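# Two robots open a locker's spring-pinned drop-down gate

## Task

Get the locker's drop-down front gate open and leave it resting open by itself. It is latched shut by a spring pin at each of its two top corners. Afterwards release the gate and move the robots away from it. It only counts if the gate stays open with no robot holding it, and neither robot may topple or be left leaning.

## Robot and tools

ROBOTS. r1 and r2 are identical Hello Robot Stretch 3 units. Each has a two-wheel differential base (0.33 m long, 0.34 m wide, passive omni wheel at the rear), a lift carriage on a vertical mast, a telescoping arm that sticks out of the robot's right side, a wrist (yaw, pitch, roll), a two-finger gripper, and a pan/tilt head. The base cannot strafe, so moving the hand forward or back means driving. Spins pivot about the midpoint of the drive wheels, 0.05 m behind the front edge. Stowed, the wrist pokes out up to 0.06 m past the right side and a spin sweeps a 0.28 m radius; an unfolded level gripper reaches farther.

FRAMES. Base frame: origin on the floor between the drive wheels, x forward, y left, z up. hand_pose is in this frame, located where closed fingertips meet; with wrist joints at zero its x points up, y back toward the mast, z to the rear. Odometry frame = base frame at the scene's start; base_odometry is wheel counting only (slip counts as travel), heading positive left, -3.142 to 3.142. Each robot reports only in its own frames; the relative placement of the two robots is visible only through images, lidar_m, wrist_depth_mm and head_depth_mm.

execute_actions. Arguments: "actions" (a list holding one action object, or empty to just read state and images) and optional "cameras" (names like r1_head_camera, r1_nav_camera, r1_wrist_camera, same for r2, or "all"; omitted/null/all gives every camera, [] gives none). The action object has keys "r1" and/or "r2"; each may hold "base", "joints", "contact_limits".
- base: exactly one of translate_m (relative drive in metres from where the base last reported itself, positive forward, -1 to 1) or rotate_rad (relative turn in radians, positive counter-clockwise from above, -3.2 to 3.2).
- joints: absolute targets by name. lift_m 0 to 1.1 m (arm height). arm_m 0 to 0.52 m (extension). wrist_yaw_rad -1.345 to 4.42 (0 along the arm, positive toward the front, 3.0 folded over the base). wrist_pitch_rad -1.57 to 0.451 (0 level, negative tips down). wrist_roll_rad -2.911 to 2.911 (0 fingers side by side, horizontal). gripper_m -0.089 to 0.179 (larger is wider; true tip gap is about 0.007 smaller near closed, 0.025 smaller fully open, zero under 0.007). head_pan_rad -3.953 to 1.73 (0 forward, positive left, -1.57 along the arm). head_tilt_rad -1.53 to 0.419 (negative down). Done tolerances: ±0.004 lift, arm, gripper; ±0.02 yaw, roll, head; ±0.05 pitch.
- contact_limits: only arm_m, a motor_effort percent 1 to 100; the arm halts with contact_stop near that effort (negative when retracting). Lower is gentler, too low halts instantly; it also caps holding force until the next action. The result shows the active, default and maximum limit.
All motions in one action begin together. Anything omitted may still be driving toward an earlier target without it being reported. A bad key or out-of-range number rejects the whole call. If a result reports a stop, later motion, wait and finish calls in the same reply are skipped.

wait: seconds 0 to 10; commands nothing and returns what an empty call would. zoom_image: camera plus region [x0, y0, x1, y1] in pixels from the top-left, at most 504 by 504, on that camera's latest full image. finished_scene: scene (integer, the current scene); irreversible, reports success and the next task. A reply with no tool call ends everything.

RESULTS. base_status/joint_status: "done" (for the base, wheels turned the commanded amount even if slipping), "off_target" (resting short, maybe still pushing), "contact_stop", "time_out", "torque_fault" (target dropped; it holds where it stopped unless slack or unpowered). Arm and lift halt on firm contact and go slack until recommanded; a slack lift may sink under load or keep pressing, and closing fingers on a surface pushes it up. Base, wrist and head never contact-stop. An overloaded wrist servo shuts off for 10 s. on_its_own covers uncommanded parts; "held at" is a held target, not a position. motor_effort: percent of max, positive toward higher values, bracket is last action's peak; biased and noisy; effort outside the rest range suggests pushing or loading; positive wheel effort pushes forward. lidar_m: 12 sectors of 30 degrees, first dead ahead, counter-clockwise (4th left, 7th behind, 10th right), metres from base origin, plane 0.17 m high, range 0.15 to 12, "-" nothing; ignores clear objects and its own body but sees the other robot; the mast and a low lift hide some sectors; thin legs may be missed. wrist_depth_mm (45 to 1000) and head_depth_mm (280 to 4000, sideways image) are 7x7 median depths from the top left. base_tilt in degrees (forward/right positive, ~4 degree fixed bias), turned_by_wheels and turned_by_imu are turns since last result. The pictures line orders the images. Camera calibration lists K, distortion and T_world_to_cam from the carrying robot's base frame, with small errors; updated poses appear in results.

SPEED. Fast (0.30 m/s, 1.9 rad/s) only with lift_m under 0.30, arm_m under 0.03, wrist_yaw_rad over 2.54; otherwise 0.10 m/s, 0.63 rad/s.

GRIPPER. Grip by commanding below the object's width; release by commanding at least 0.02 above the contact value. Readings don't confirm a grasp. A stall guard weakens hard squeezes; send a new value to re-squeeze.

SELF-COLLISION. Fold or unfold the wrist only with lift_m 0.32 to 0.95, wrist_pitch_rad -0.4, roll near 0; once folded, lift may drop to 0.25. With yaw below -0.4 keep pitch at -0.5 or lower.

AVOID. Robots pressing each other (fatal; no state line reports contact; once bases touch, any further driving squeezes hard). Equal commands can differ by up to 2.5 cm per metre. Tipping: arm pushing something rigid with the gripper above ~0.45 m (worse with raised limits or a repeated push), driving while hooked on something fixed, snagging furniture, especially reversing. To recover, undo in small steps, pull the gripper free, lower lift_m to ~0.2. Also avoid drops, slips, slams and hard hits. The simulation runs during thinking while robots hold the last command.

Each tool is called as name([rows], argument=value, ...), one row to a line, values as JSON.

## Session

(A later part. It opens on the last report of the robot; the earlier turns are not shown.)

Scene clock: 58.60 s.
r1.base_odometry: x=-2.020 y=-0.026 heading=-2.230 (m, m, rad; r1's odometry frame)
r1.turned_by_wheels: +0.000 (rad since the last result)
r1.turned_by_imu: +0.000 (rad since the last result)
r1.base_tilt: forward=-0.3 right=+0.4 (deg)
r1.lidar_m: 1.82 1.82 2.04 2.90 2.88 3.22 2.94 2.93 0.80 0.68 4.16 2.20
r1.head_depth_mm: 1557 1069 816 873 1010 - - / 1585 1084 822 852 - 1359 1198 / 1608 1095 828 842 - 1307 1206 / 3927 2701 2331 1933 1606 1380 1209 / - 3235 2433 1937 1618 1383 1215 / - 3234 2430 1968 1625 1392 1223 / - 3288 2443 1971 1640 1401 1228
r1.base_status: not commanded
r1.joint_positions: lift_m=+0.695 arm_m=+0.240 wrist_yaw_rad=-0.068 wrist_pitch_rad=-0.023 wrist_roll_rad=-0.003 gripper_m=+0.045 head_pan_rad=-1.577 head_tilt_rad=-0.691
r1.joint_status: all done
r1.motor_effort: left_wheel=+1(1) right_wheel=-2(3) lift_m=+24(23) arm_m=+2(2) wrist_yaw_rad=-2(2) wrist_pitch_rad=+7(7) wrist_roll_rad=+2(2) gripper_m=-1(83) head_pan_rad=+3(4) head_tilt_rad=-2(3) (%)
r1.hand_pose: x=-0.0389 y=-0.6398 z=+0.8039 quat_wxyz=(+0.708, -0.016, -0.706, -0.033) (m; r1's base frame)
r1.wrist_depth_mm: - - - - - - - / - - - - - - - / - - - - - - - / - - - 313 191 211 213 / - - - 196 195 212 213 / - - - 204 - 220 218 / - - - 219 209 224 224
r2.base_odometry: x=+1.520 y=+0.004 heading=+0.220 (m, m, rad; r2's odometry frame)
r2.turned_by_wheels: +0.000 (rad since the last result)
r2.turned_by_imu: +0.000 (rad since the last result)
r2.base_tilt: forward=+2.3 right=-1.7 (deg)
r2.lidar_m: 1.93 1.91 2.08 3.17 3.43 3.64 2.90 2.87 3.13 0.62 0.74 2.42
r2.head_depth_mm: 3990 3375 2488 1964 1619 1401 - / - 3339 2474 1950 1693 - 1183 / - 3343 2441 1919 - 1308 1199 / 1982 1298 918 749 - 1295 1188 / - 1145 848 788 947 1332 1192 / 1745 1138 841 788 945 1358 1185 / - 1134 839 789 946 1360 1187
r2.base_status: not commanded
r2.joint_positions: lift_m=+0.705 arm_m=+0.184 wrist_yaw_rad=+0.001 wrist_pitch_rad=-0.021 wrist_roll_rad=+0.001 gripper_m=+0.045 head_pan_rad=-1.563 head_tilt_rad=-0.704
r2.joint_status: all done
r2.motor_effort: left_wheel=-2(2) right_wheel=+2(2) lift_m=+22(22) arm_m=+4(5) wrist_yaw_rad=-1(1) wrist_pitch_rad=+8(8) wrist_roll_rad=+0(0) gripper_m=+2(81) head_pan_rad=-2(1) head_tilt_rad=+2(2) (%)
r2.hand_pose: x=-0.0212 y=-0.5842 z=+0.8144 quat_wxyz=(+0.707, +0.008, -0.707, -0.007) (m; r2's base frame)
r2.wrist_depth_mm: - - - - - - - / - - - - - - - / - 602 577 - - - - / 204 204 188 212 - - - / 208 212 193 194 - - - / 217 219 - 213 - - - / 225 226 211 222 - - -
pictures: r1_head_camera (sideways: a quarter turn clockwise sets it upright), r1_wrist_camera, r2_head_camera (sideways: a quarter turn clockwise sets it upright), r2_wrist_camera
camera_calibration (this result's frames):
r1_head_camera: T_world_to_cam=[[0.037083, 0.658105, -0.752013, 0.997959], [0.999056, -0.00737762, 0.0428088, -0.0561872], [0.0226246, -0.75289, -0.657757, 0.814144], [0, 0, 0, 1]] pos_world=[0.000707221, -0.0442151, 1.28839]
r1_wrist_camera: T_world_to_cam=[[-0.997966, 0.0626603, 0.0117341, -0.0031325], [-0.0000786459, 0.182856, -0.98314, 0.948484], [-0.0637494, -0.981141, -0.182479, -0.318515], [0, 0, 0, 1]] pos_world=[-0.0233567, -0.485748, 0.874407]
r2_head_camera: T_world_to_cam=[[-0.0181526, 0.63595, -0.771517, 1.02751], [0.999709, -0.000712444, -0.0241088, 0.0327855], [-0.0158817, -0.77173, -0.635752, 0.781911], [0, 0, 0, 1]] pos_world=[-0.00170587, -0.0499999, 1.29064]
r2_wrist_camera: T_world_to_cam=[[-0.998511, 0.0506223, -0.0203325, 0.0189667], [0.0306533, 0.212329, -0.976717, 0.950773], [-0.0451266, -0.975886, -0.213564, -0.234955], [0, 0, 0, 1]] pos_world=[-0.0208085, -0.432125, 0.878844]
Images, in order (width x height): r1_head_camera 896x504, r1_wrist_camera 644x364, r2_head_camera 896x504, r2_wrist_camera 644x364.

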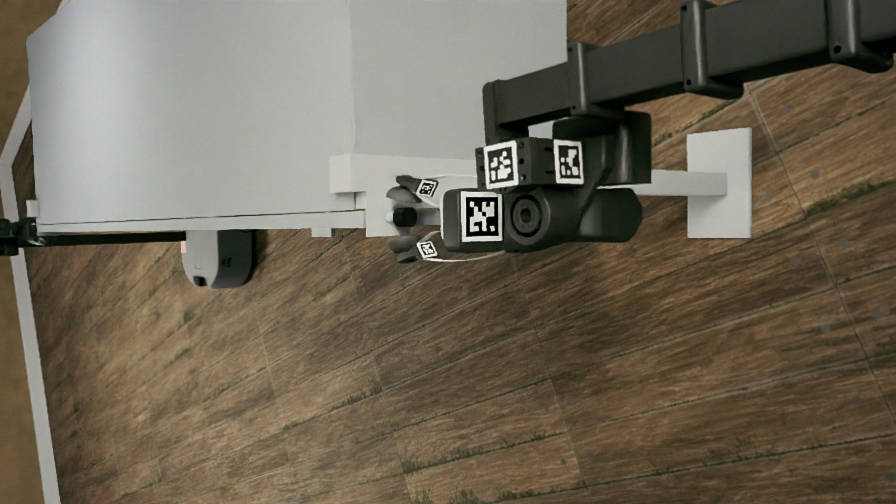

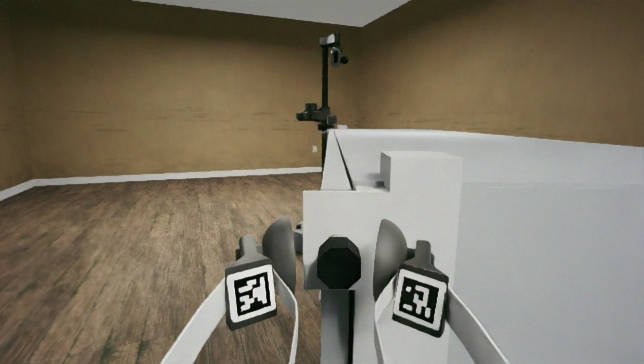

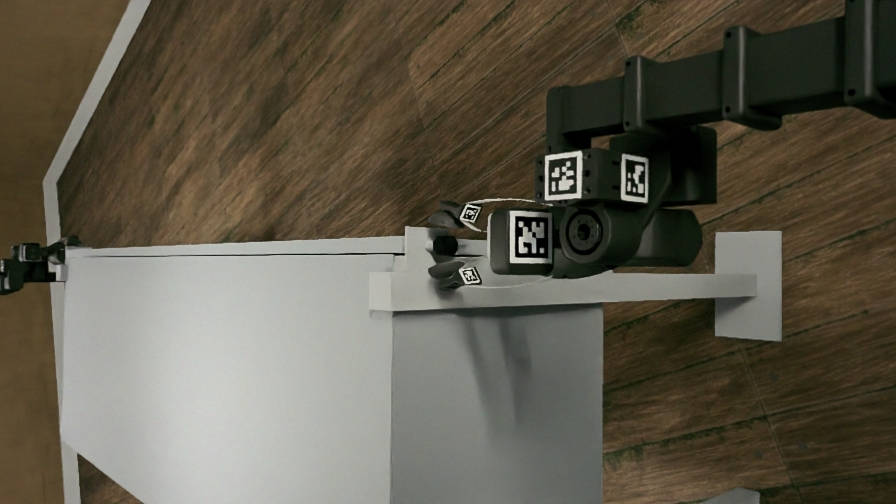

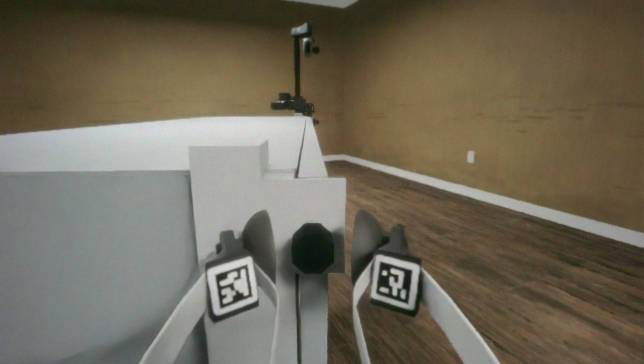

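execute_actions([
  {"r1": {"joints": {"gripper_m": -0.01}}, "r2": {"joints": {"gripper_m": -0.01}}},
], cameras=["r1_wrist_camera", "r2_wrist_camera"])

Scene clock: 60.00 s.
r1.base_odometry: x=-2.020 y=-0.026 heading=-2.230 (m, m, rad; r1's odometry frame)
r1.turned_by_wheels: +0.000 (rad since the last result)
r1.turned_by_imu: +0.000 (rad since the last result)
r1.base_tilt: forward=-0.3 right=+0.4 (deg)
r1.lidar_m: 1.82 1.82 2.04 2.89 2.88 3.23 2.94 2.93 0.80 0.68 4.17 2.20
r1.head_depth_mm: 1548 1072 817 874 1015 - - / 1585 1082 822 852 - 1354 1193 / 1612 1096 831 833 - 1310 1204 / 3947 2712 2316 1915 1612 1383 1210 / - 3239 2432 1947 1612 1374 1216 / - 3269 2475 1964 1630 1389 1223 / - 3264 2465 1975 1636 1397 1219
r1.base_status: not commanded
r1.joint_positions: lift_m=+0.695 arm_m=+0.240 wrist_yaw_rad=-0.073 wrist_pitch_rad=-0.023 wrist_roll_rad=-0.003 gripper_m=-0.009 head_pan_rad=-1.577 head_tilt_rad=-0.691
r1.joint_status: all done
r1.motor_effort: left_wheel=+0(1) right_wheel=+0(2) lift_m=+25(25) arm_m=+2(2) wrist_yaw_rad=+3(4) wrist_pitch_rad=+6(6) wrist_roll_rad=+2(2) gripper_m=-11(91) head_pan_rad=+3(4) head_tilt_rad=-3(3) (%)
r1.hand_pose: x=-0.0402 y=-0.6397 z=+0.8040 quat_wxyz=(+0.708, -0.018, -0.706, -0.034) (m; r1's base frame)
r1.wrist_depth_mm: - - - - - - - / - - - - - - - / - - - - - - - / - - - 315 188 211 214 / - - - 195 194 214 213 / - - - 162 203 222 219 / - - - 236 209 227 224
r2.base_odometry: x=+1.520 y=+0.004 heading=+0.220 (m, m, rad; r2's odometry frame)
r2.turned_by_wheels: +0.000 (rad since the last result)
r2.turned_by_imu: +0.000 (rad since the last result)
r2.base_tilt: forward=+2.2 right=-1.6 (deg)
r2.lidar_m: 1.93 1.91 2.07 3.16 3.42 3.64 2.90 2.86 3.11 0.62 0.74 2.42
r2.head_depth_mm: 3900 3403 2476 1963 1611 1402 - / - 3343 2470 1933 1702 - 1177 / - 3358 2431 1928 - 1316 1192 / 2003 1289 922 750 - 1296 1187 / - 1146 847 787 946 1341 1188 / 1748 1134 846 789 946 1356 1188 / - 1128 837 787 942 1358 1182
r2.base_status: not commanded
r2.joint_positions: lift_m=+0.705 arm_m=+0.184 wrist_yaw_rad=+0.001 wrist_pitch_rad=-0.021 wrist_roll_rad=+0.001 gripper_m=-0.010 head_pan_rad=-1.563 head_tilt_rad=-0.704
r2.joint_status: all done
r2.motor_effort: left_wheel=-2(2) right_wheel=+2(2) lift_m=+22(22) arm_m=+5(5) wrist_yaw_rad=-1(1) wrist_pitch_rad=+8(8) wrist_roll_rad=+0(0) gripper_m=-9(86) head_pan_rad=-2(2) head_tilt_rad=+2(1) (%)
r2.hand_pose: x=-0.0212 y=-0.5842 z=+0.8144 quat_wxyz=(+0.707, +0.008, -0.707, -0.007) (m; r2's base frame)
r2.wrist_depth_mm: - - - - - - - / - - - - - - - / - 594 587 - - - - / 202 204 187 214 - - - / 208 211 194 192 - - - / 216 218 203 213 - - - / 224 227 211 223 - - -
pictures: r1_wrist_camera, r2_wrist_camera
camera_calibration (this result's frames):
r1_wrist_camera: T_world_to_cam=[[-0.997657, 0.0674017, 0.0117388, -0.00130372], [0.000744882, 0.18227, -0.983248, 0.948372], [-0.0684122, -0.980936, -0.181893, -0.319052], [0, 0, 0, 1]] pos_world=[-0.0238342, -0.485741, 0.874467]
r2_wrist_camera: T_world_to_cam=[[-0.998511, 0.0506213, -0.0203354, 0.0189706], [0.0306537, 0.21228, -0.976728, 0.950773], [-0.0451265, -0.975897, -0.213516, -0.235033], [0, 0, 0, 1]] pos_world=[-0.0208086, -0.432158, 0.878849]
Images, in order (width x height): r1_wrist_camera 644x364, r2_wrist_camera 644x364.

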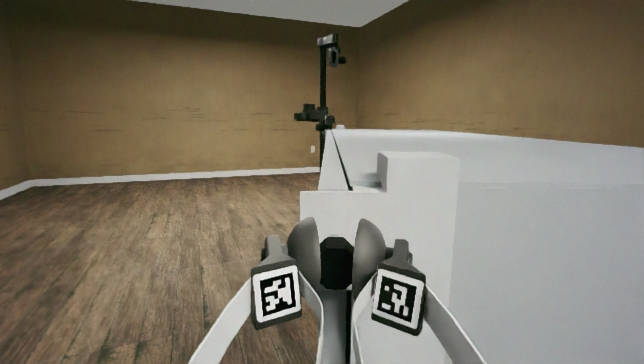

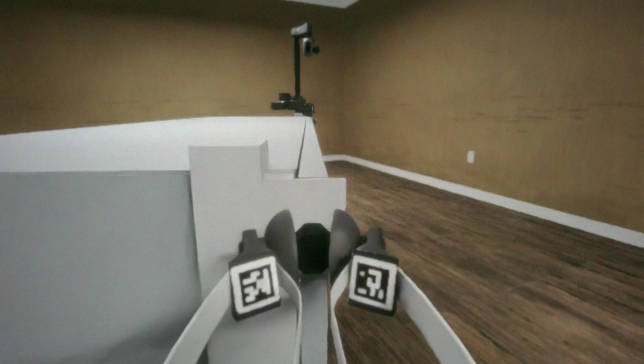

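execute_actions([
  {"r1": {"joints": {"gripper_m": -0.045}}, "r2": {"joints": {"gripper_m": -0.045}}},
], cameras=[])

execute_actions([
  {"r1": {"joints": {"arm_m": 0.23}, "contact_limits": {"arm_m": 12}}, "r2": {"joints": {"arm_m": 0.174}, "contact_limits": {"arm_m": 16}}},
], cameras=["r1_head_camera", "r1_wrist_camera", "r2_head_camera", "r2_wrist_camera"])

Scene clock: 61.47 s.
r1.base_odometry: x=-2.020 y=-0.026 heading=-2.230 (m, m, rad; r1's odometry frame)
r1.turned_by_wheels: +0.000 (rad since the last result)
r1.turned_by_imu: +0.000 (rad since the last result)
r1.base_tilt: forward=-0.3 right=+0.4 (deg)
r1.lidar_m: 1.83 1.82 2.03 2.90 2.88 3.22 2.94 2.93 0.80 0.67 4.18 2.20
r1.head_depth_mm: 1559 1067 814 871 1013 - - / 1585 1085 823 852 - 1359 1195 / 1613 1102 829 831 - 1306 1196 / 3958 2727 2313 1938 1613 1381 1212 / - 3199 2426 1933 1614 1387 1218 / - 3289 2430 1961 1635 1388 1221 / - 3333 2479 1970 1643 1403 1225
r1.base_status: not commanded
r1.joint_positions: lift_m=+0.695 arm_m=+0.240 wrist_yaw_rad=-0.073 wrist_pitch_rad=-0.022 wrist_roll_rad=-0.003 gripper_m=-0.044 head_pan_rad=-1.577 head_tilt_rad=-0.691
r1.joint_status: all done
r1.motor_effort: left_wheel=+0(1) right_wheel=+0(0) lift_m=+24(24) arm_m=+1(2) wrist_yaw_rad=+4(4) wrist_pitch_rad=+6(6) wrist_roll_rad=+2(2) gripper_m=-24(98) head_pan_rad=+4(3) head_tilt_rad=-3(3) (%)
r1.hand_pose: x=-0.0402 y=-0.6398 z=+0.8042 quat_wxyz=(+0.708, -0.018, -0.706, -0.034) (m; r1's base frame)
r1.wrist_depth_mm: - - - - - - - / - - - - - - - / - - - - - - - / - - - 318 190 212 217 / - - - 196 194 213 214 / - - - 163 200 221 218 / - - - 237 207 226 226
r2.base_odometry: x=+1.520 y=+0.004 heading=+0.220 (m, m, rad; r2's odometry frame)
r2.turned_by_wheels: +0.000 (rad since the last result)
r2.turned_by_imu: +0.000 (rad since the last result)
r2.base_tilt: forward=+2.2 right=-1.7 (deg)
r2.lidar_m: 1.92 1.91 2.07 3.16 3.41 3.63 2.90 2.88 3.11 0.62 0.74 2.42
r2.head_depth_mm: 3957 3405 2477 1968 1615 1403 - / - 3366 2481 1942 1691 - 1184 / - 3333 2429 1923 - 1319 1192 / 1995 1296 920 747 - 1300 1189 / - 1146 846 789 949 1326 1187 / 1753 1137 843 790 946 1358 1190 / - 1132 839 787 946 1353 1183
r2.base_status: not commanded
r2.joint_positions: lift_m=+0.705 arm_m=+0.184 wrist_yaw_rad=+0.001 wrist_pitch_rad=-0.021 wrist_roll_rad=+0.001 gripper_m=-0.044 head_pan_rad=-1.563 head_tilt_rad=-0.704
r2.joint_status: all done
r2.motor_effort: left_wheel=-2(2) right_wheel=+2(2) lift_m=+22(22) arm_m=+4(5) wrist_yaw_rad=-1(1) wrist_pitch_rad=+8(8) wrist_roll_rad=+0(0) gripper_m=-20(96) head_pan_rad=-2(2) head_tilt_rad=+2(3) (%)
r2.hand_pose: x=-0.0212 y=-0.5843 z=+0.8144 quat_wxyz=(+0.707, +0.008, -0.707, -0.007) (m; r2's base frame)
r2.wrist_depth_mm: - - - - - - - / - - - - - - - / - 603 593 - - - - / 203 205 187 213 - - - / 208 211 193 193 - - - / 216 219 203 212 - - - / 225 229 210 222 - - -
pictures: none
No camera images: the call's "cameras" was empty. Leave "cameras" out to get every camera's image.

Scene clock: 62.30 s.
r1.base_odometry: x=-2.020 y=-0.026 heading=-2.230 (m, m, rad; r1's odometry frame)
r1.turned_by_wheels: +0.000 (rad since the last result)
r1.turned_by_imu: +0.000 (rad since the last result)
r1.base_tilt: forward=-0.3 right=+0.3 (deg)
r1.lidar_m: 1.83 1.82 2.04 2.89 2.88 3.23 2.94 2.93 0.80 0.68 4.16 2.20
r1.head_depth_mm: 1567 1069 817 873 1017 - - / 1572 1085 824 863 - 1359 1202 / 1611 1097 830 833 - 1310 1202 / 3918 2703 2317 1933 1609 1377 1210 / - 3221 2400 1936 1610 1389 1217 / - 3241 2448 1937 1625 1396 1219 / - 3291 2450 1967 1627 1401 1224
r1.base_status: not commanded
r1.joint_positions: lift_m=+0.695 arm_m=+0.230 wrist_yaw_rad=-0.073 wrist_pitch_rad=-0.020 wrist_roll_rad=-0.003 gripper_m=-0.041 head_pan_rad=-1.577 head_tilt_rad=-0.691
r1.joint_status: all done
r1.motor_effort: left_wheel=+1(0) right_wheel=+0(0) lift_m=+25(25) arm_m=-4(6) wrist_yaw_rad=+3(4) wrist_pitch_rad=+6(6) wrist_roll_rad=+2(2) gripper_m=-21(23) head_pan_rad=+3(4) head_tilt_rad=-2(3) (%)
r1.contact_limits: arm_m 12 (drawing in: default 19, maximum 31; extending or still: default 27, maximum 44)
r1.hand_pose: x=-0.0402 y=-0.6304 z=+0.8047 quat_wxyz=(+0.708, -0.019, -0.706, -0.033) (m; r1's base frame)
r1.wrist_depth_mm: - - - - - - - / - - - - - - - / - - - - - - - / - - - 279 201 219 219 / - - - 204 206 223 222 / - - - - 211 230 228 / - - - - 219 238 236
r2.base_odometry: x=+1.520 y=+0.004 heading=+0.220 (m, m, rad; r2's odometry frame)
r2.turned_by_wheels: +0.000 (rad since the last result)
r2.turned_by_imu: +0.000 (rad since the last result)
r2.base_tilt: forward=+2.2 right=-1.6 (deg)
r2.lidar_m: 1.93 1.91 2.07 3.16 3.41 3.63 2.91 2.87 3.13 0.62 0.74 2.41
r2.head_depth_mm: 3899 3380 2465 1944 1612 1405 - / - 3303 2459 1940 1687 - 1185 / - 3362 2446 1941 - 1314 1190 / 2004 1286 918 748 - 1283 1194 / - 1149 850 791 949 1329 1190 / 1742 1140 845 789 944 1352 1182 / - 1135 839 787 943 1355 1187
r2.base_status: not commanded
r2.joint_positions: lift_m=+0.705 arm_m=+0.175 wrist_yaw_rad=+0.001 wrist_pitch_rad=-0.019 wrist_roll_rad=+0.001 gripper_m=-0.041 head_pan_rad=-1.563 head_tilt_rad=-0.704
r2.joint_status: all done
r2.motor_effort: left_wheel=-2(2) right_wheel=+1(2) lift_m=+22(22) arm_m=-10(15) wrist_yaw_rad=-1(1) wrist_pitch_rad=+8(8) wrist_roll_rad=+0(0) gripper_m=-18(20) head_pan_rad=-1(2) head_tilt_rad=+2(2) (%)
r2.contact_limits: arm_m 16 (drawing in: default 27, maximum 44; extending or still: default 36, maximum 59)
r2.hand_pose: x=-0.0212 y=-0.5754 z=+0.8150 quat_wxyz=(+0.707, +0.007, -0.707, -0.007) (m; r2's base frame)
r2.wrist_depth_mm: - - - - - - - / - - - - - - - / - 639 623 - - - - / 211 214 196 216 - - - / 218 220 202 191 - - - / 225 228 229 224 - - - / 234 236 220 234 - - -
pictures: r1_head_camera (sideways: a quarter turn clockwise sets it upright), r1_wrist_camera, r2_head_camera (sideways: a quarter turn clockwise sets it upright), r2_wrist_camera
camera_calibration (this result's frames):
r1_head_camera: T_world_to_cam=[[0.0370831, 0.658105, -0.752013, 0.997959], [0.999056, -0.00737774, 0.0428088, -0.0561872], [0.0226245, -0.75289, -0.657757, 0.814144], [0, 0, 0, 1]] pos_world=[0.000707216, -0.0442151, 1.28839]
r1_wrist_camera: T_world_to_cam=[[-0.997655, 0.0674319, 0.0117541, -0.00193698], [0.000546196, 0.179558, -0.983747, 0.946057], [-0.0684465, -0.981434, -0.179174, -0.312311], [0, 0, 0, 1]] pos_world=[-0.0238258, -0.476254, 0.874746]
r2_head_camera: T_world_to_cam=[[-0.0181526, 0.63595, -0.771517, 1.02751], [0.999709, -0.000712322, -0.0241088, 0.0327855], [-0.0158816, -0.77173, -0.635752, 0.781911], [0, 0, 0, 1]] pos_world=[-0.00170587, -0.0499999, 1.29064]
r2_wrist_camera: T_world_to_cam=[[-0.998511, 0.050574, -0.020465, 0.0186136], [0.0306567, 0.20982, -0.977259, 0.948535], [-0.04513, -0.976431, -0.211058, -0.228582], [0, 0, 0, 1]] pos_world=[-0.0208091, -0.423158, 0.879102]
Images, in order (width x height): r1_head_camera 896x504, r1_wrist_camera 644x364, r2_head_camera 896x504, r2_wrist_camera 644x364.

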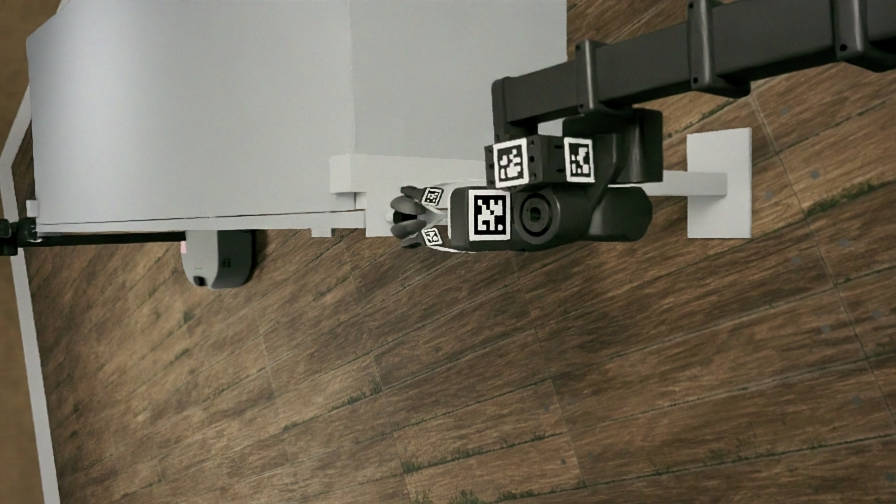

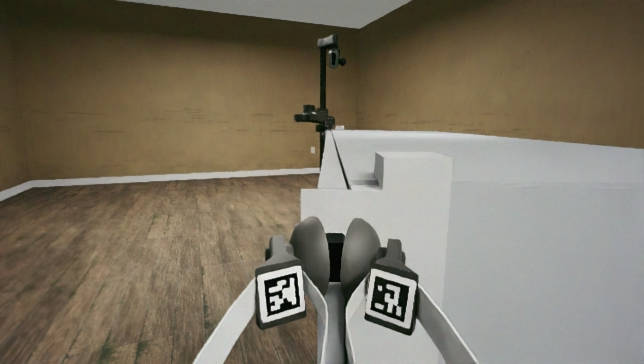

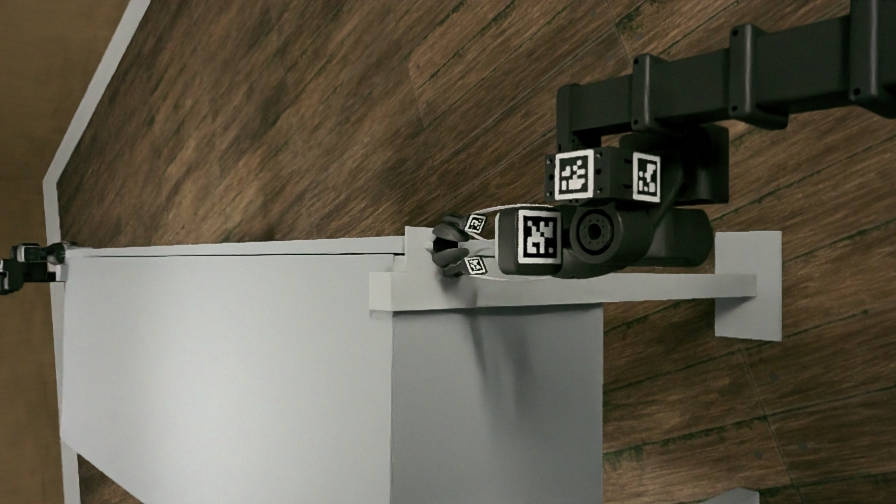

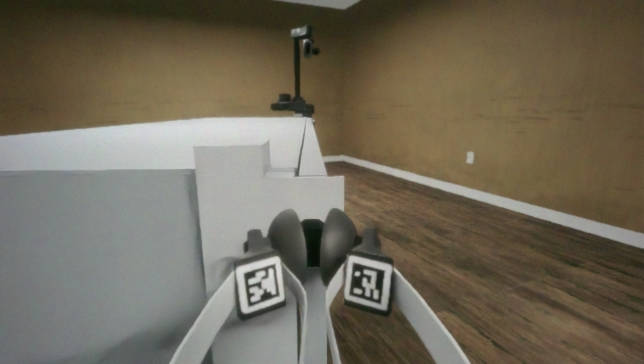

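zoom_image(camera="r1_head_camera", region=[350, 165, 470, 265])

zoom_image(camera="r2_head_camera", region=[390, 195, 510, 295])

Region (350, 165, 470, 265) of r1_head_camera's 896x504 image, scaled by 4.200, with more detail than that image has.

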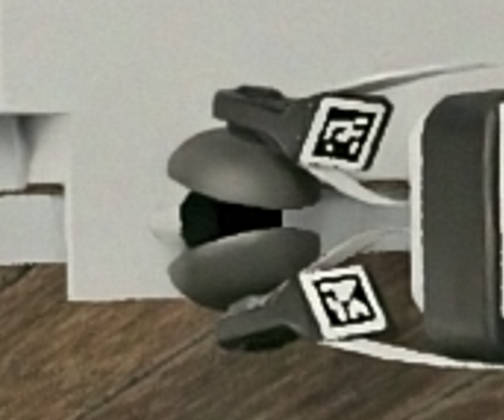

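Region (390, 195, 510, 295) of r2_head_camera's 896x504 image, scaled by 4.200, with more detail than that image has.

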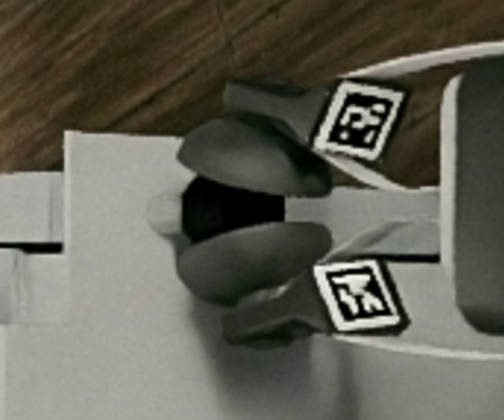

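execute_actions([
  {"r1": {"joints": {"gripper_m": 0.05}}, "r2": {"joints": {"gripper_m": 0.05}}},
], cameras=[])

execute_actions([
  {"r1": {"joints": {"arm_m": 0.252}, "contact_limits": {"arm_m": 10}}, "r2": {"joints": {"arm_m": 0.196}, "contact_limits": {"arm_m": 14}}},
], cameras=["r1_head_camera", "r1_wrist_camera", "r2_head_camera", "r2_wrist_camera"])

Scene clock: 69.67 s.
r1.base_odometry: x=-2.020 y=-0.026 heading=-2.230 (m, m, rad; r1's odometry frame)
r1.turned_by_wheels: +0.000 (rad since the last result)
r1.turned_by_imu: +0.001 (rad since the last result)
r1.base_tilt: forward=-0.3 right=+0.4 (deg)
r1.lidar_m: 1.83 1.82 2.04 2.89 2.89 3.22 2.94 2.93 0.80 0.68 4.16 2.20
r1.head_depth_mm: 1557 1073 815 872 1015 - - / 1581 1087 824 862 - 1367 1192 / 1618 1100 832 848 - 1306 1200 / 3949 2724 2309 1877 1604 1378 1206 / - 3243 2424 1934 1605 1383 1215 / - 3281 2446 1960 1625 1391 1223 / - 3306 2467 1973 1640 1402 1229
r1.base_status: not commanded
r1.joint_positions: lift_m=+0.695 arm_m=+0.230 wrist_yaw_rad=-0.073 wrist_pitch_rad=-0.020 wrist_roll_rad=-0.003 gripper_m=+0.050 head_pan_rad=-1.577 head_tilt_rad=-0.691
r1.joint_status: all done
r1.motor_effort: left_wheel=+1(1) right_wheel=-1(1) lift_m=+25(24) arm_m=-2(4) wrist_yaw_rad=+3(4) wrist_pitch_rad=+5(6) wrist_roll_rad=+2(2) gripper_m=+0(84) head_pan_rad=+4(4) head_tilt_rad=-3(3) (%)
r1.hand_pose: x=-0.0400 y=-0.6302 z=+0.8047 quat_wxyz=(+0.708, -0.018, -0.706, -0.033) (m; r1's base frame)
r1.wrist_depth_mm: - - - - - - - / - - - - - - - / - - - - - - - / - - - 277 201 220 220 / - - - 205 203 224 221 / - - - 223 - 228 229 / - - - 233 219 235 236
r2.base_odometry: x=+1.520 y=+0.004 heading=+0.220 (m, m, rad; r2's odometry frame)
r2.turned_by_wheels: +0.000 (rad since the last result)
r2.turned_by_imu: -0.001 (rad since the last result)
r2.base_tilt: forward=+2.2 right=-1.7 (deg)
r2.lidar_m: 1.93 1.91 2.07 3.16 3.41 3.64 2.90 2.87 3.11 0.62 0.74 2.42
r2.head_depth_mm: 3945 3412 2472 1954 1611 1404 - / - 3391 2476 1940 1683 - 1179 / - 3356 2443 1941 - 1315 1197 / 1972 1290 925 751 - 1278 1187 / - 1147 848 790 947 1328 1186 / 1753 1140 844 791 945 1352 1184 / - 1132 839 787 942 1358 1175
r2.base_status: not commanded
r2.joint_positions: lift_m=+0.705 arm_m=+0.174 wrist_yaw_rad=+0.001 wrist_pitch_rad=-0.019 wrist_roll_rad=+0.001 gripper_m=+0.050 head_pan_rad=-1.563 head_tilt_rad=-0.704
r2.joint_status: all done
r2.motor_effort: left_wheel=-2(2) right_wheel=+2(1) lift_m=+22(22) arm_m=-6(9) wrist_yaw_rad=-1(1) wrist_pitch_rad=+7(7) wrist_roll_rad=+0(0) gripper_m=+0(81) head_pan_rad=-2(2) head_tilt_rad=+1(2) (%)
r2.hand_pose: x=-0.0212 y=-0.5752 z=+0.8150 quat_wxyz=(+0.707, +0.007, -0.707, -0.007) (m; r2's base frame)
r2.wrist_depth_mm: - - - - - - - / - - - - - - - / - 640 629 - - - - / 212 214 198 218 - - - / 218 219 205 204 - - - / 226 229 - 223 - - - / 234 236 222 233 - - -
pictures: none
No camera images: the call's "cameras" was empty. Leave "cameras" out to get every camera's image.

Scene clock: 70.73 s.
r1.base_odometry: x=-2.020 y=-0.026 heading=-2.230 (m, m, rad; r1's odometry frame)
r1.turned_by_wheels: +0.000 (rad since the last result)
r1.turned_by_imu: +0.000 (rad since the last result)
r1.base_tilt: forward=-0.3 right=+0.4 (deg)
r1.lidar_m: 1.83 1.82 2.04 2.89 2.88 3.23 2.94 2.94 0.80 0.68 4.17 2.20
r1.head_depth_mm: 1554 1070 818 871 1015 - - / 1576 1082 824 856 - 1361 1192 / 1612 1097 833 827 - 1313 1207 / - 2688 2315 1937 1583 1372 1205 / - 3262 2407 1945 1600 1384 1212 / - 3273 2448 1952 1639 1398 1218 / - 3359 2472 1964 1638 1407 1222
r1.base_status: not commanded
r1.joint_positions: lift_m=+0.695 arm_m=+0.252 wrist_yaw_rad=-0.072 wrist_pitch_rad=-0.020 wrist_roll_rad=-0.003 gripper_m=+0.050 head_pan_rad=-1.577 head_tilt_rad=-0.691
r1.joint_status: all done
r1.motor_effort: left_wheel=+1(1) right_wheel=-1(1) lift_m=+24(25) arm_m=+3(2) wrist_yaw_rad=+1(3) wrist_pitch_rad=+5(5) wrist_roll_rad=+2(2) gripper_m=+0(0) head_pan_rad=+4(3) head_tilt_rad=-3(3) (%)
r1.contact_limits: arm_m 10 (drawing in: default 19, maximum 31; extending or still: default 27, maximum 44)
r1.hand_pose: x=-0.0399 y=-0.6517 z=+0.8047 quat_wxyz=(+0.708, -0.018, -0.706, -0.033) (m; r1's base frame)
r1.wrist_depth_mm: - - - - - - - / - - - - - - - / - - - - - - - / - - - 351 180 215 218 / - - - 183 182 202 202 / - - - 188 - 207 206 / - - - 209 195 212 210
r2.base_odometry: x=+1.520 y=+0.004 heading=+0.220 (m, m, rad; r2's odometry frame)
r2.turned_by_wheels: +0.000 (rad since the last result)
r2.turned_by_imu: +0.000 (rad since the last result)
r2.base_tilt: forward=+2.2 right=-1.7 (deg)
r2.lidar_m: 1.93 1.91 2.08 3.15 3.41 3.62 2.90 2.87 3.10 0.62 0.74 2.41
r2.head_depth_mm: 3968 3379 2467 1944 1613 1410 - / - 3381 2464 1955 1722 - 1197 / - 3351 2451 1937 - 1342 1193 / 1942 1292 922 746 - 1306 1190 / - 1148 852 791 951 1337 1184 / 1748 1139 844 791 947 1358 1181 / - 1135 840 787 944 1360 1181
r2.base_status: not commanded
r2.joint_positions: lift_m=+0.705 arm_m=+0.196 wrist_yaw_rad=+0.001 wrist_pitch_rad=-0.019 wrist_roll_rad=+0.001 gripper_m=+0.050 head_pan_rad=-1.563 head_tilt_rad=-0.704
r2.joint_status: all done
r2.motor_effort: left_wheel=-2(2) right_wheel=+1(2) lift_m=+22(22) arm_m=+6(5) wrist_yaw_rad=-1(1) wrist_pitch_rad=+8(7) wrist_roll_rad=+0(0) gripper_m=-1(1) head_pan_rad=-2(2) head_tilt_rad=+2(1) (%)
r2.contact_limits: arm_m 14 (drawing in: default 27, maximum 44; extending or still: default 36, maximum 59)
r2.hand_pose: x=-0.0212 y=-0.5962 z=+0.8150 quat_wxyz=(+0.707, +0.007, -0.707, -0.007) (m; r2's base frame)
r2.wrist_depth_mm: - - - - - - - / - - - - - - - / - 626 613 - - - - / 193 194 176 240 - - - / 197 198 182 181 - - - / 204 206 - 201 - - - / 212 213 197 211 - - -
pictures: r1_head_camera (sideways: a quarter turn clockwise sets it upright), r1_wrist_camera, r2_head_camera (sideways: a quarter turn clockwise sets it upright), r2_wrist_camera
camera_calibration (this result's frames):
r1_head_camera: T_world_to_cam=[[0.037083, 0.658105, -0.752012, 0.997958], [0.999056, -0.00737763, 0.0428088, -0.0561872], [0.0226246, -0.75289, -0.657757, 0.814144], [0, 0, 0, 1]] pos_world=[0.000707221, -0.0442151, 1.28839]
r1_wrist_camera: T_world_to_cam=[[-0.997709, 0.0666163, 0.0117533, -0.000824174], [0.00040018, 0.179558, -0.983747, 0.94988], [-0.067644, -0.981489, -0.179174, -0.333229], [0, 0, 0, 1]] pos_world=[-0.0237433, -0.497565, 0.874746]
r2_head_camera: T_world_to_cam=[[-0.0181526, 0.63595, -0.771517, 1.02751], [0.999709, -0.000712322, -0.0241088, 0.0327855], [-0.0158816, -0.77173, -0.635752, 0.781911], [0, 0, 0, 1]] pos_world=[-0.00170587, -0.0499999, 1.29064]
r2_wrist_camera: T_world_to_cam=[[-0.998511, 0.050563, -0.0204677, 0.019665], [0.0306543, 0.209763, -0.977272, 0.952895], [-0.0451204, -0.976444, -0.211, -0.248965], [0, 0, 0, 1]] pos_world=[-0.020808, -0.443977, 0.879108]
Images, in order (width x height): r1_head_camera 896x504, r1_wrist_camera 644x364, r2_head_camera 896x504, r2_wrist_camera 644x364.

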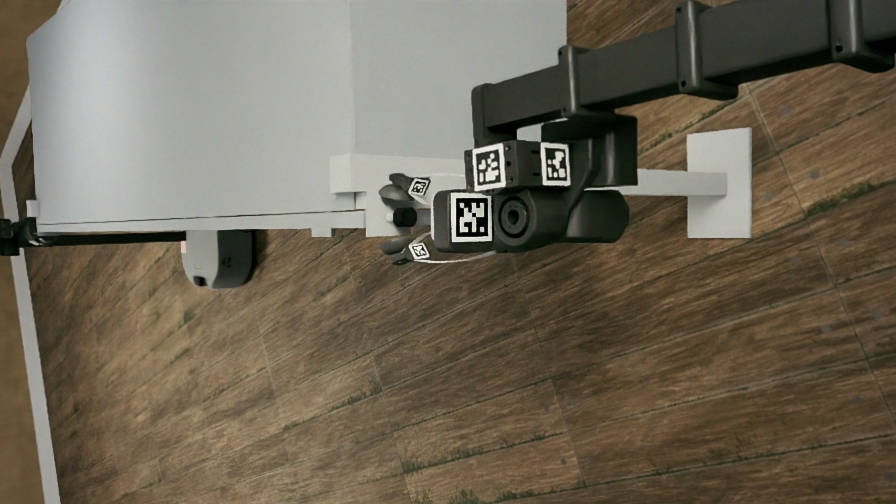

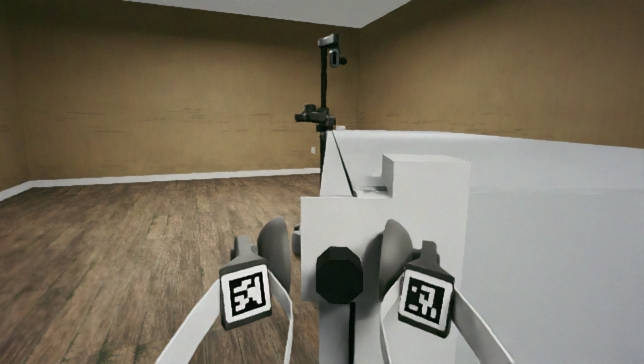

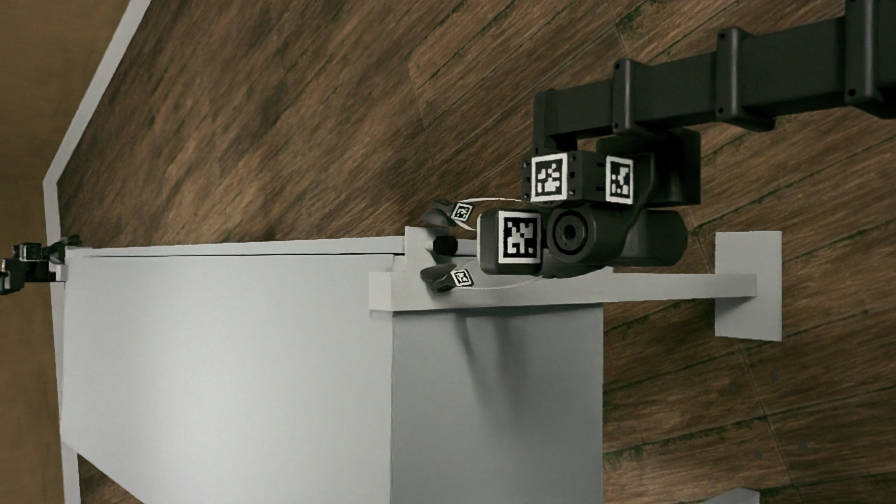

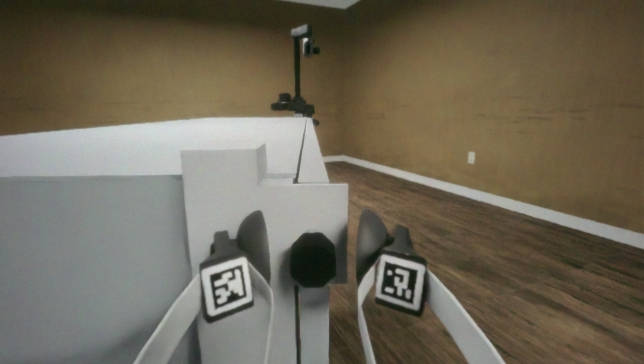

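zoom_image(camera="r1_head_camera", region=[350, 165, 470, 275])

zoom_image(camera="r2_head_camera", region=[390, 190, 510, 300])

Region (350, 165, 470, 275) of r1_head_camera's 896x504 image, scaled by 4.200, with more detail than that image has; it fills the top 462 rows of this view, and the rest is white.

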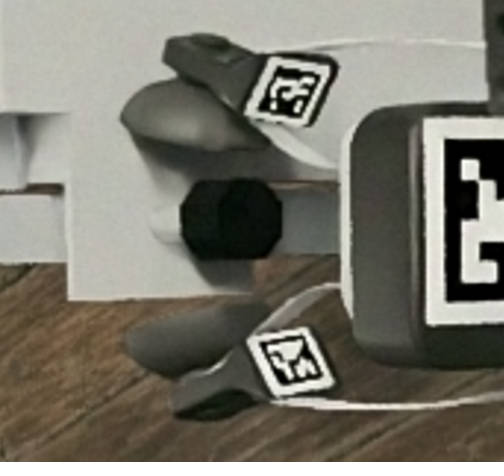

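Region (390, 190, 510, 300) of r2_head_camera's 896x504 image, scaled by 4.200, with more detail than that image has; it fills the top 462 rows of this view, and the rest is white.

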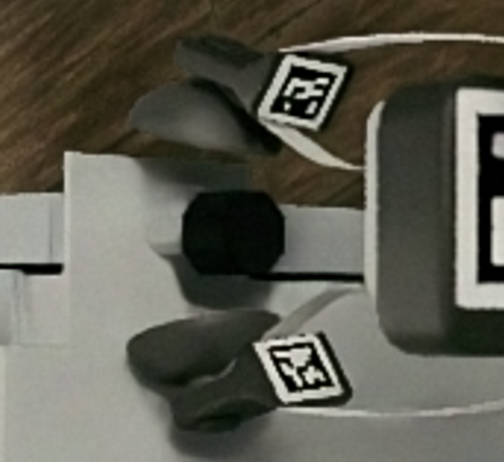

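execute_actions([
  {"r1": {"joints": {"gripper_m": -0.035}}, "r2": {"joints": {"gripper_m": -0.035}}},
], cameras=["r1_head_camera", "r1_wrist_camera", "r2_head_camera", "r2_wrist_camera"])

Scene clock: 72.90 s.
r1.base_odometry: x=-2.020 y=-0.026 heading=-2.230 (m, m, rad; r1's odometry frame)
r1.turned_by_wheels: +0.000 (rad since the last result)
r1.turned_by_imu: +0.000 (rad since the last result)
r1.base_tilt: forward=-0.2 right=+0.4 (deg)
r1.lidar_m: 1.83 1.82 2.04 2.89 2.89 3.22 2.94 2.94 0.80 0.68 4.18 2.19
r1.head_depth_mm: 1556 1070 817 875 1014 - - / 1588 1090 821 854 - 1351 1203 / 1605 1099 830 833 - 1309 1205 / - 2692 2310 1915 1594 1377 1206 / - 3222 2425 1931 1612 1380 1216 / - 3255 2448 1934 1622 1394 1214 / - 3273 2481 1971 1631 1411 1230
r1.base_status: not commanded
r1.joint_positions: lift_m=+0.695 arm_m=+0.252 wrist_yaw_rad=-0.073 wrist_pitch_rad=-0.019 wrist_roll_rad=-0.003 gripper_m=-0.034 head_pan_rad=-1.577 head_tilt_rad=-0.691
r1.joint_status: all done
r1.motor_effort: left_wheel=+0(1) right_wheel=+1(1) lift_m=+25(24) arm_m=+3(3) wrist_yaw_rad=+3(11) wrist_pitch_rad=+5(5) wrist_roll_rad=+2(2) gripper_m=-22(98) head_pan_rad=+3(3) head_tilt_rad=-2(3) (%)
r1.hand_pose: x=-0.0400 y=-0.6518 z=+0.8049 quat_wxyz=(+0.708, -0.019, -0.706, -0.033) (m; r1's base frame)
r1.wrist_depth_mm: - - - - - - - / - - - - - - - / - - - - - - - / - - - 358 180 218 221 / - - - 182 182 201 199 / - - - 151 187 207 206 / - - - 594 194 213 211
r2.base_odometry: x=+1.520 y=+0.004 heading=+0.220 (m, m, rad; r2's odometry frame)
r2.turned_by_wheels: +0.000 (rad since the last result)
r2.turned_by_imu: +0.000 (rad since the last result)
r2.base_tilt: forward=+2.2 right=-1.7 (deg)
r2.lidar_m: 1.93 1.91 2.07 3.16 3.40 3.64 2.90 2.87 3.13 0.62 0.74 2.42
r2.head_depth_mm: 3939 3408 2479 1974 1619 1409 - / - 3368 2468 1968 1741 - 1194 / - 3304 2461 1936 - 1334 1188 / 1998 1299 926 747 - 1299 1188 / - 1152 847 793 950 1338 1187 / 1767 1143 846 790 948 1362 1189 / - 1138 842 788 947 1351 1184
r2.base_status: not commanded
r2.joint_positions: lift_m=+0.705 arm_m=+0.195 wrist_yaw_rad=+0.011 wrist_pitch_rad=-0.021 wrist_roll_rad=+0.001 gripper_m=-0.034 head_pan_rad=-1.563 head_tilt_rad=-0.704
r2.joint_status: all done
r2.motor_effort: left_wheel=-2(2) right_wheel=+4(4) lift_m=+22(22) arm_m=+6(6) wrist_yaw_rad=-11(12) wrist_pitch_rad=+8(8) wrist_roll_rad=+0(0) gripper_m=-21(98) head_pan_rad=-2(1) head_tilt_rad=+1(2) (%)
r2.hand_pose: x=-0.0187 y=-0.5961 z=+0.8145 quat_wxyz=(+0.707, +0.011, -0.707, -0.004) (m; r2's base frame)
r2.wrist_depth_mm: - - - - - - - / - - - - - - - / - 614 589 - - - - / 194 196 177 199 - - - / 199 201 183 182 - - - / 207 207 207 194 - - - / 215 216 199 209 - - -
pictures: r1_head_camera (sideways: a quarter turn clockwise sets it upright), r1_wrist_camera, r2_head_camera (sideways: a quarter turn clockwise sets it upright), r2_wrist_camera
camera_calibration (this result's frames):
r1_head_camera: T_world_to_cam=[[0.037083, 0.658105, -0.752013, 0.997959], [0.999056, -0.00737762, 0.0428088, -0.0561872], [0.0226246, -0.75289, -0.657757, 0.814144], [0, 0, 0, 1]] pos_world=[0.000707221, -0.0442151, 1.28839]
r1_wrist_camera: T_world_to_cam=[[-0.9977, 0.0667523, 0.0117639, -0.000778128], [0.00037395, 0.178975, -0.983853, 0.949738], [-0.06778, -0.981586, -0.178589, -0.333766], [0, 0, 0, 1]] pos_world=[-0.0237542, -0.497548, 0.874806]
r2_head_camera: T_world_to_cam=[[-0.0181526, 0.63595, -0.771517, 1.02751], [0.999709, -0.000712325, -0.0241088, 0.0327855], [-0.0158816, -0.77173, -0.635752, 0.781911], [0, 0, 0, 1]] pos_world=[-0.00170587, -0.0499999, 1.29064]
r2_wrist_camera: T_world_to_cam=[[-0.99896, 0.0408024, -0.0203533, 0.0162358], [0.0285663, 0.212119, -0.976826, 0.953275], [-0.0355395, -0.976392, -0.213064, -0.246997], [0, 0, 0, 1]] pos_world=[-0.0197907, -0.444036, 0.878889]
Images, in order (width x height): r1_head_camera 896x504, r1_wrist_camera 644x364, r2_head_camera 896x504, r2_wrist_camera 644x364.

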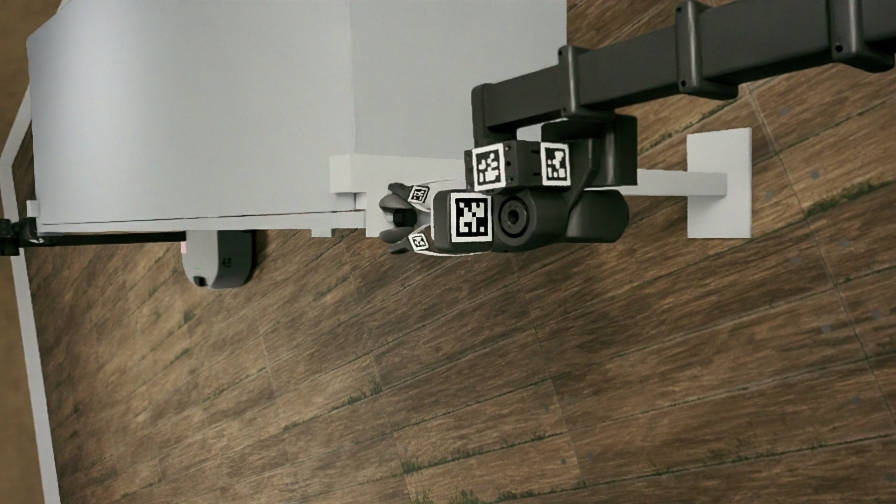

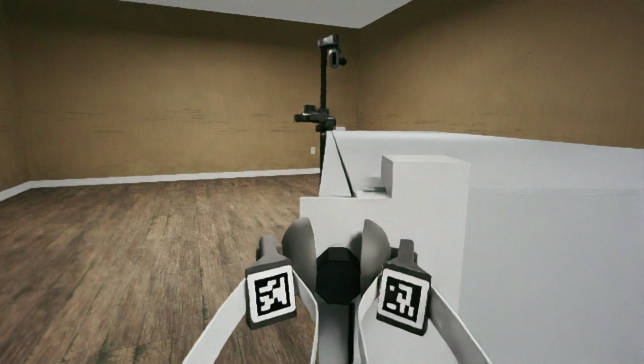

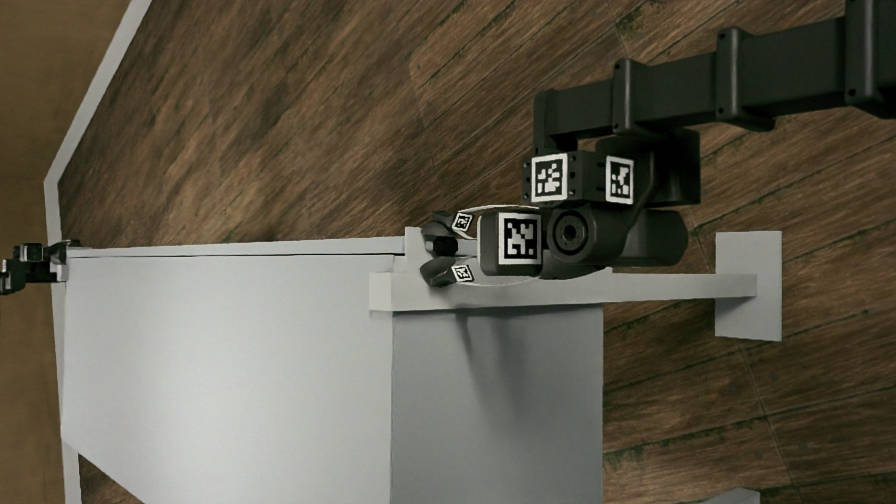

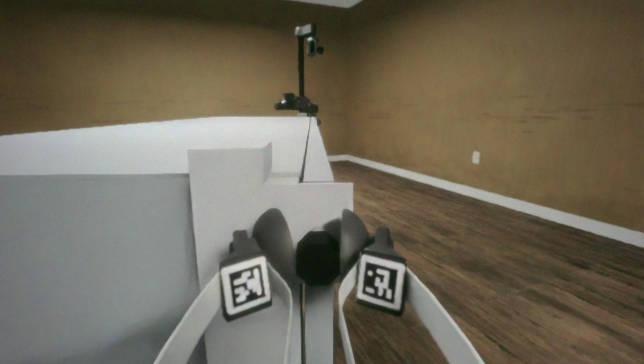

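execute_actions([
  {"r1": {"joints": {"arm_m": 0.244}, "contact_limits": {"arm_m": 14}}, "r2": {"joints": {"arm_m": 0.191}, "contact_limits": {"arm_m": 20}}},
], cameras=["r1_head_camera", "r1_wrist_camera", "r2_head_camera", "r2_wrist_camera"])

Scene clock: 74.53 s.
r1.base_odometry: x=-2.020 y=-0.026 heading=-2.230 (m, m, rad; r1's odometry frame)
r1.turned_by_wheels: +0.000 (rad since the last result)
r1.turned_by_imu: +0.000 (rad since the last result)
r1.base_tilt: forward=-0.4 right=+0.4 (deg)
r1.lidar_m: 1.83 1.82 2.04 2.88 2.88 3.23 2.95 2.94 0.81 0.68 4.16 2.20
r1.head_depth_mm: 1542 1069 810 870 1012 - - / 1577 1082 824 853 - 1365 1197 / 1615 1100 832 831 - 1305 1203 / - 2716 2311 1943 1613 1380 1201 / - 3177 2435 1925 1615 1394 1211 / - 3257 2451 1936 1632 1394 1221 / - 3281 2459 1966 1638 1403 1230
r1.base_status: not commanded
r1.joint_positions: lift_m=+0.695 arm_m=+0.245 wrist_yaw_rad=-0.073 wrist_pitch_rad=-0.015 wrist_roll_rad=-0.003 gripper_m=-0.034 head_pan_rad=-1.577 head_tilt_rad=-0.691
r1.joint_status: all done
r1.motor_effort: left_wheel=+0(0) right_wheel=+2(1) lift_m=+24(24) arm_m=-8(11) wrist_yaw_rad=+5(4) wrist_pitch_rad=+4(5) wrist_roll_rad=+2(2) gripper_m=-21(21) head_pan_rad=+3(4) head_tilt_rad=-3(3) (%)
r1.contact_limits: arm_m 14 (drawing in: default 19, maximum 31; extending or still: default 27, maximum 44)
r1.hand_pose: x=-0.0402 y=-0.6450 z=+0.8059 quat_wxyz=(+0.708, -0.020, -0.706, -0.032) (m; r1's base frame)
r1.wrist_depth_mm: - - - - - - - / - - - - - - - / - - - - - - - / - - - 342 186 226 228 / - - - 190 188 208 206 / - - - 153 196 211 213 / - - - 232 202 220 219
r2.base_odometry: x=+1.520 y=+0.004 heading=+0.220 (m, m, rad; r2's odometry frame)
r2.turned_by_wheels: +0.000 (rad since the last result)
r2.turned_by_imu: +0.000 (rad since the last result)
r2.base_tilt: forward=+2.2 right=-1.6 (deg)
r2.lidar_m: 1.92 1.91 2.07 3.16 3.41 3.64 2.90 2.87 3.12 0.62 0.74 2.42
r2.head_depth_mm: 3892 3342 2477 1955 1609 1397 - / - 3343 2469 1947 1739 - 1185 / - 3332 2465 1941 - 1310 1189 / 1971 1290 891 747 - 1298 1186 / - 1148 847 789 946 1336 1189 / 1749 1137 845 786 942 1355 1187 / - 1135 838 789 943 1348 1183
r2.base_status: not commanded
r2.joint_positions: lift_m=+0.705 arm_m=+0.192 wrist_yaw_rad=+0.003 wrist_pitch_rad=-0.017 wrist_roll_rad=+0.001 gripper_m=-0.034 head_pan_rad=-1.563 head_tilt_rad=-0.704
r2.joint_status: all done
r2.motor_effort: left_wheel=+0(2) right_wheel=+0(4) lift_m=+23(23) arm_m=-14(14) wrist_yaw_rad=-3(11) wrist_pitch_rad=+6(8) wrist_roll_rad=+0(0) gripper_m=-18(20) head_pan_rad=-2(2) head_tilt_rad=+2(1) (%)
r2.contact_limits: arm_m 20 (drawing in: default 27, maximum 44; extending or still: default 36, maximum 59)
r2.hand_pose: x=-0.0208 y=-0.5928 z=+0.8154 quat_wxyz=(+0.707, +0.007, -0.707, -0.005) (m; r2's base frame)
r2.wrist_depth_mm: - - - - - - - / - - - - - - - / - 632 623 - - - - / 196 196 179 243 - - - / 198 201 183 184 - - - / 207 210 193 172 - - - / 214 217 199 214 - - -
pictures: r1_head_camera (sideways: a quarter turn clockwise sets it upright), r1_wrist_camera, r2_head_camera (sideways: a quarter turn clockwise sets it upright), r2_wrist_camera
camera_calibration (this result's frames):
r1_head_camera: T_world_to_cam=[[0.037083, 0.658105, -0.752013, 0.997959], [0.999056, -0.00737762, 0.0428088, -0.0561872], [0.0226246, -0.75289, -0.657757, 0.814144], [0, 0, 0, 1]] pos_world=[0.000707221, -0.0442151, 1.28839]
r1_wrist_camera: T_world_to_cam=[[-0.997645, 0.0675702, 0.0117802, -0.000933074], [0.000223342, 0.174949, -0.984578, 0.94753], [-0.0685891, -0.982256, -0.174552, -0.33063], [0, 0, 0, 1]] pos_world=[-0.0238201, -0.49047, 0.875216]
r2_head_camera: T_world_to_cam=[[-0.0181299, 0.635723, -0.771704, 1.02776], [0.999709, -0.000752437, -0.0241063, 0.0327822], [-0.0159056, -0.771917, -0.635525, 0.781615], [0, 0, 0, 1]] pos_world=[-0.00170749, -0.050003, 1.29065]
r2_wrist_camera: T_world_to_cam=[[-0.998591, 0.0489504, -0.0204972, 0.0189686], [0.0302819, 0.20841, -0.977573, 0.951929], [-0.0435807, -0.976816, -0.209598, -0.24683], [0, 0, 0, 1]] pos_world=[-0.0206414, -0.440427, 0.879234]
Images, in order (width x height): r1_head_camera 896x504, r1_wrist_camera 644x364, r2_head_camera 896x504, r2_wrist_camera 644x364.

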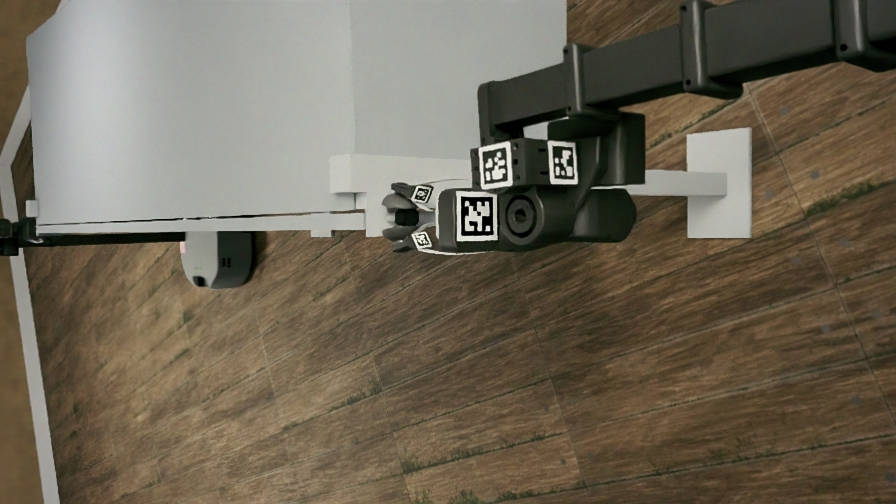

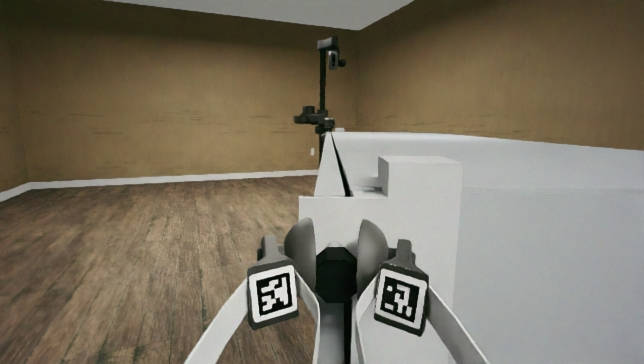

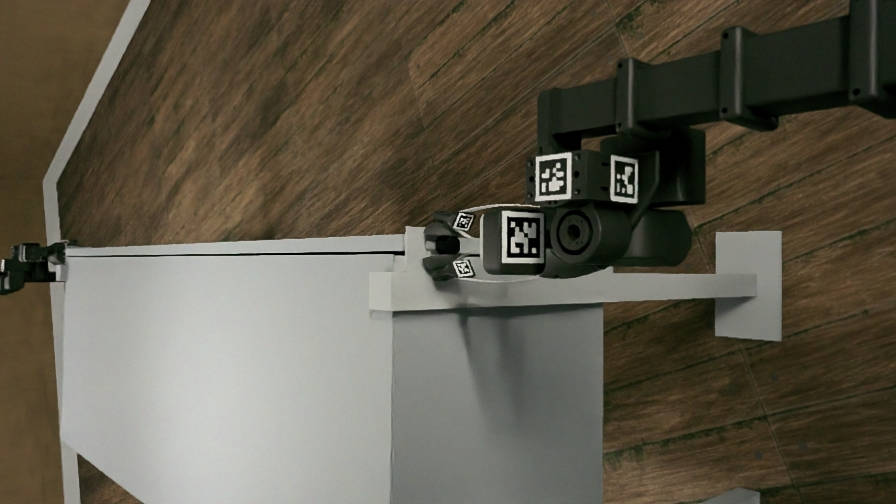

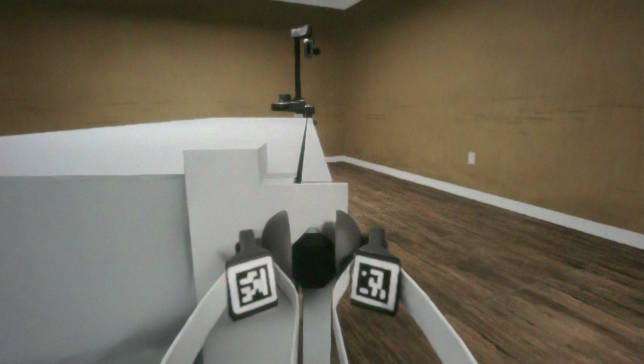

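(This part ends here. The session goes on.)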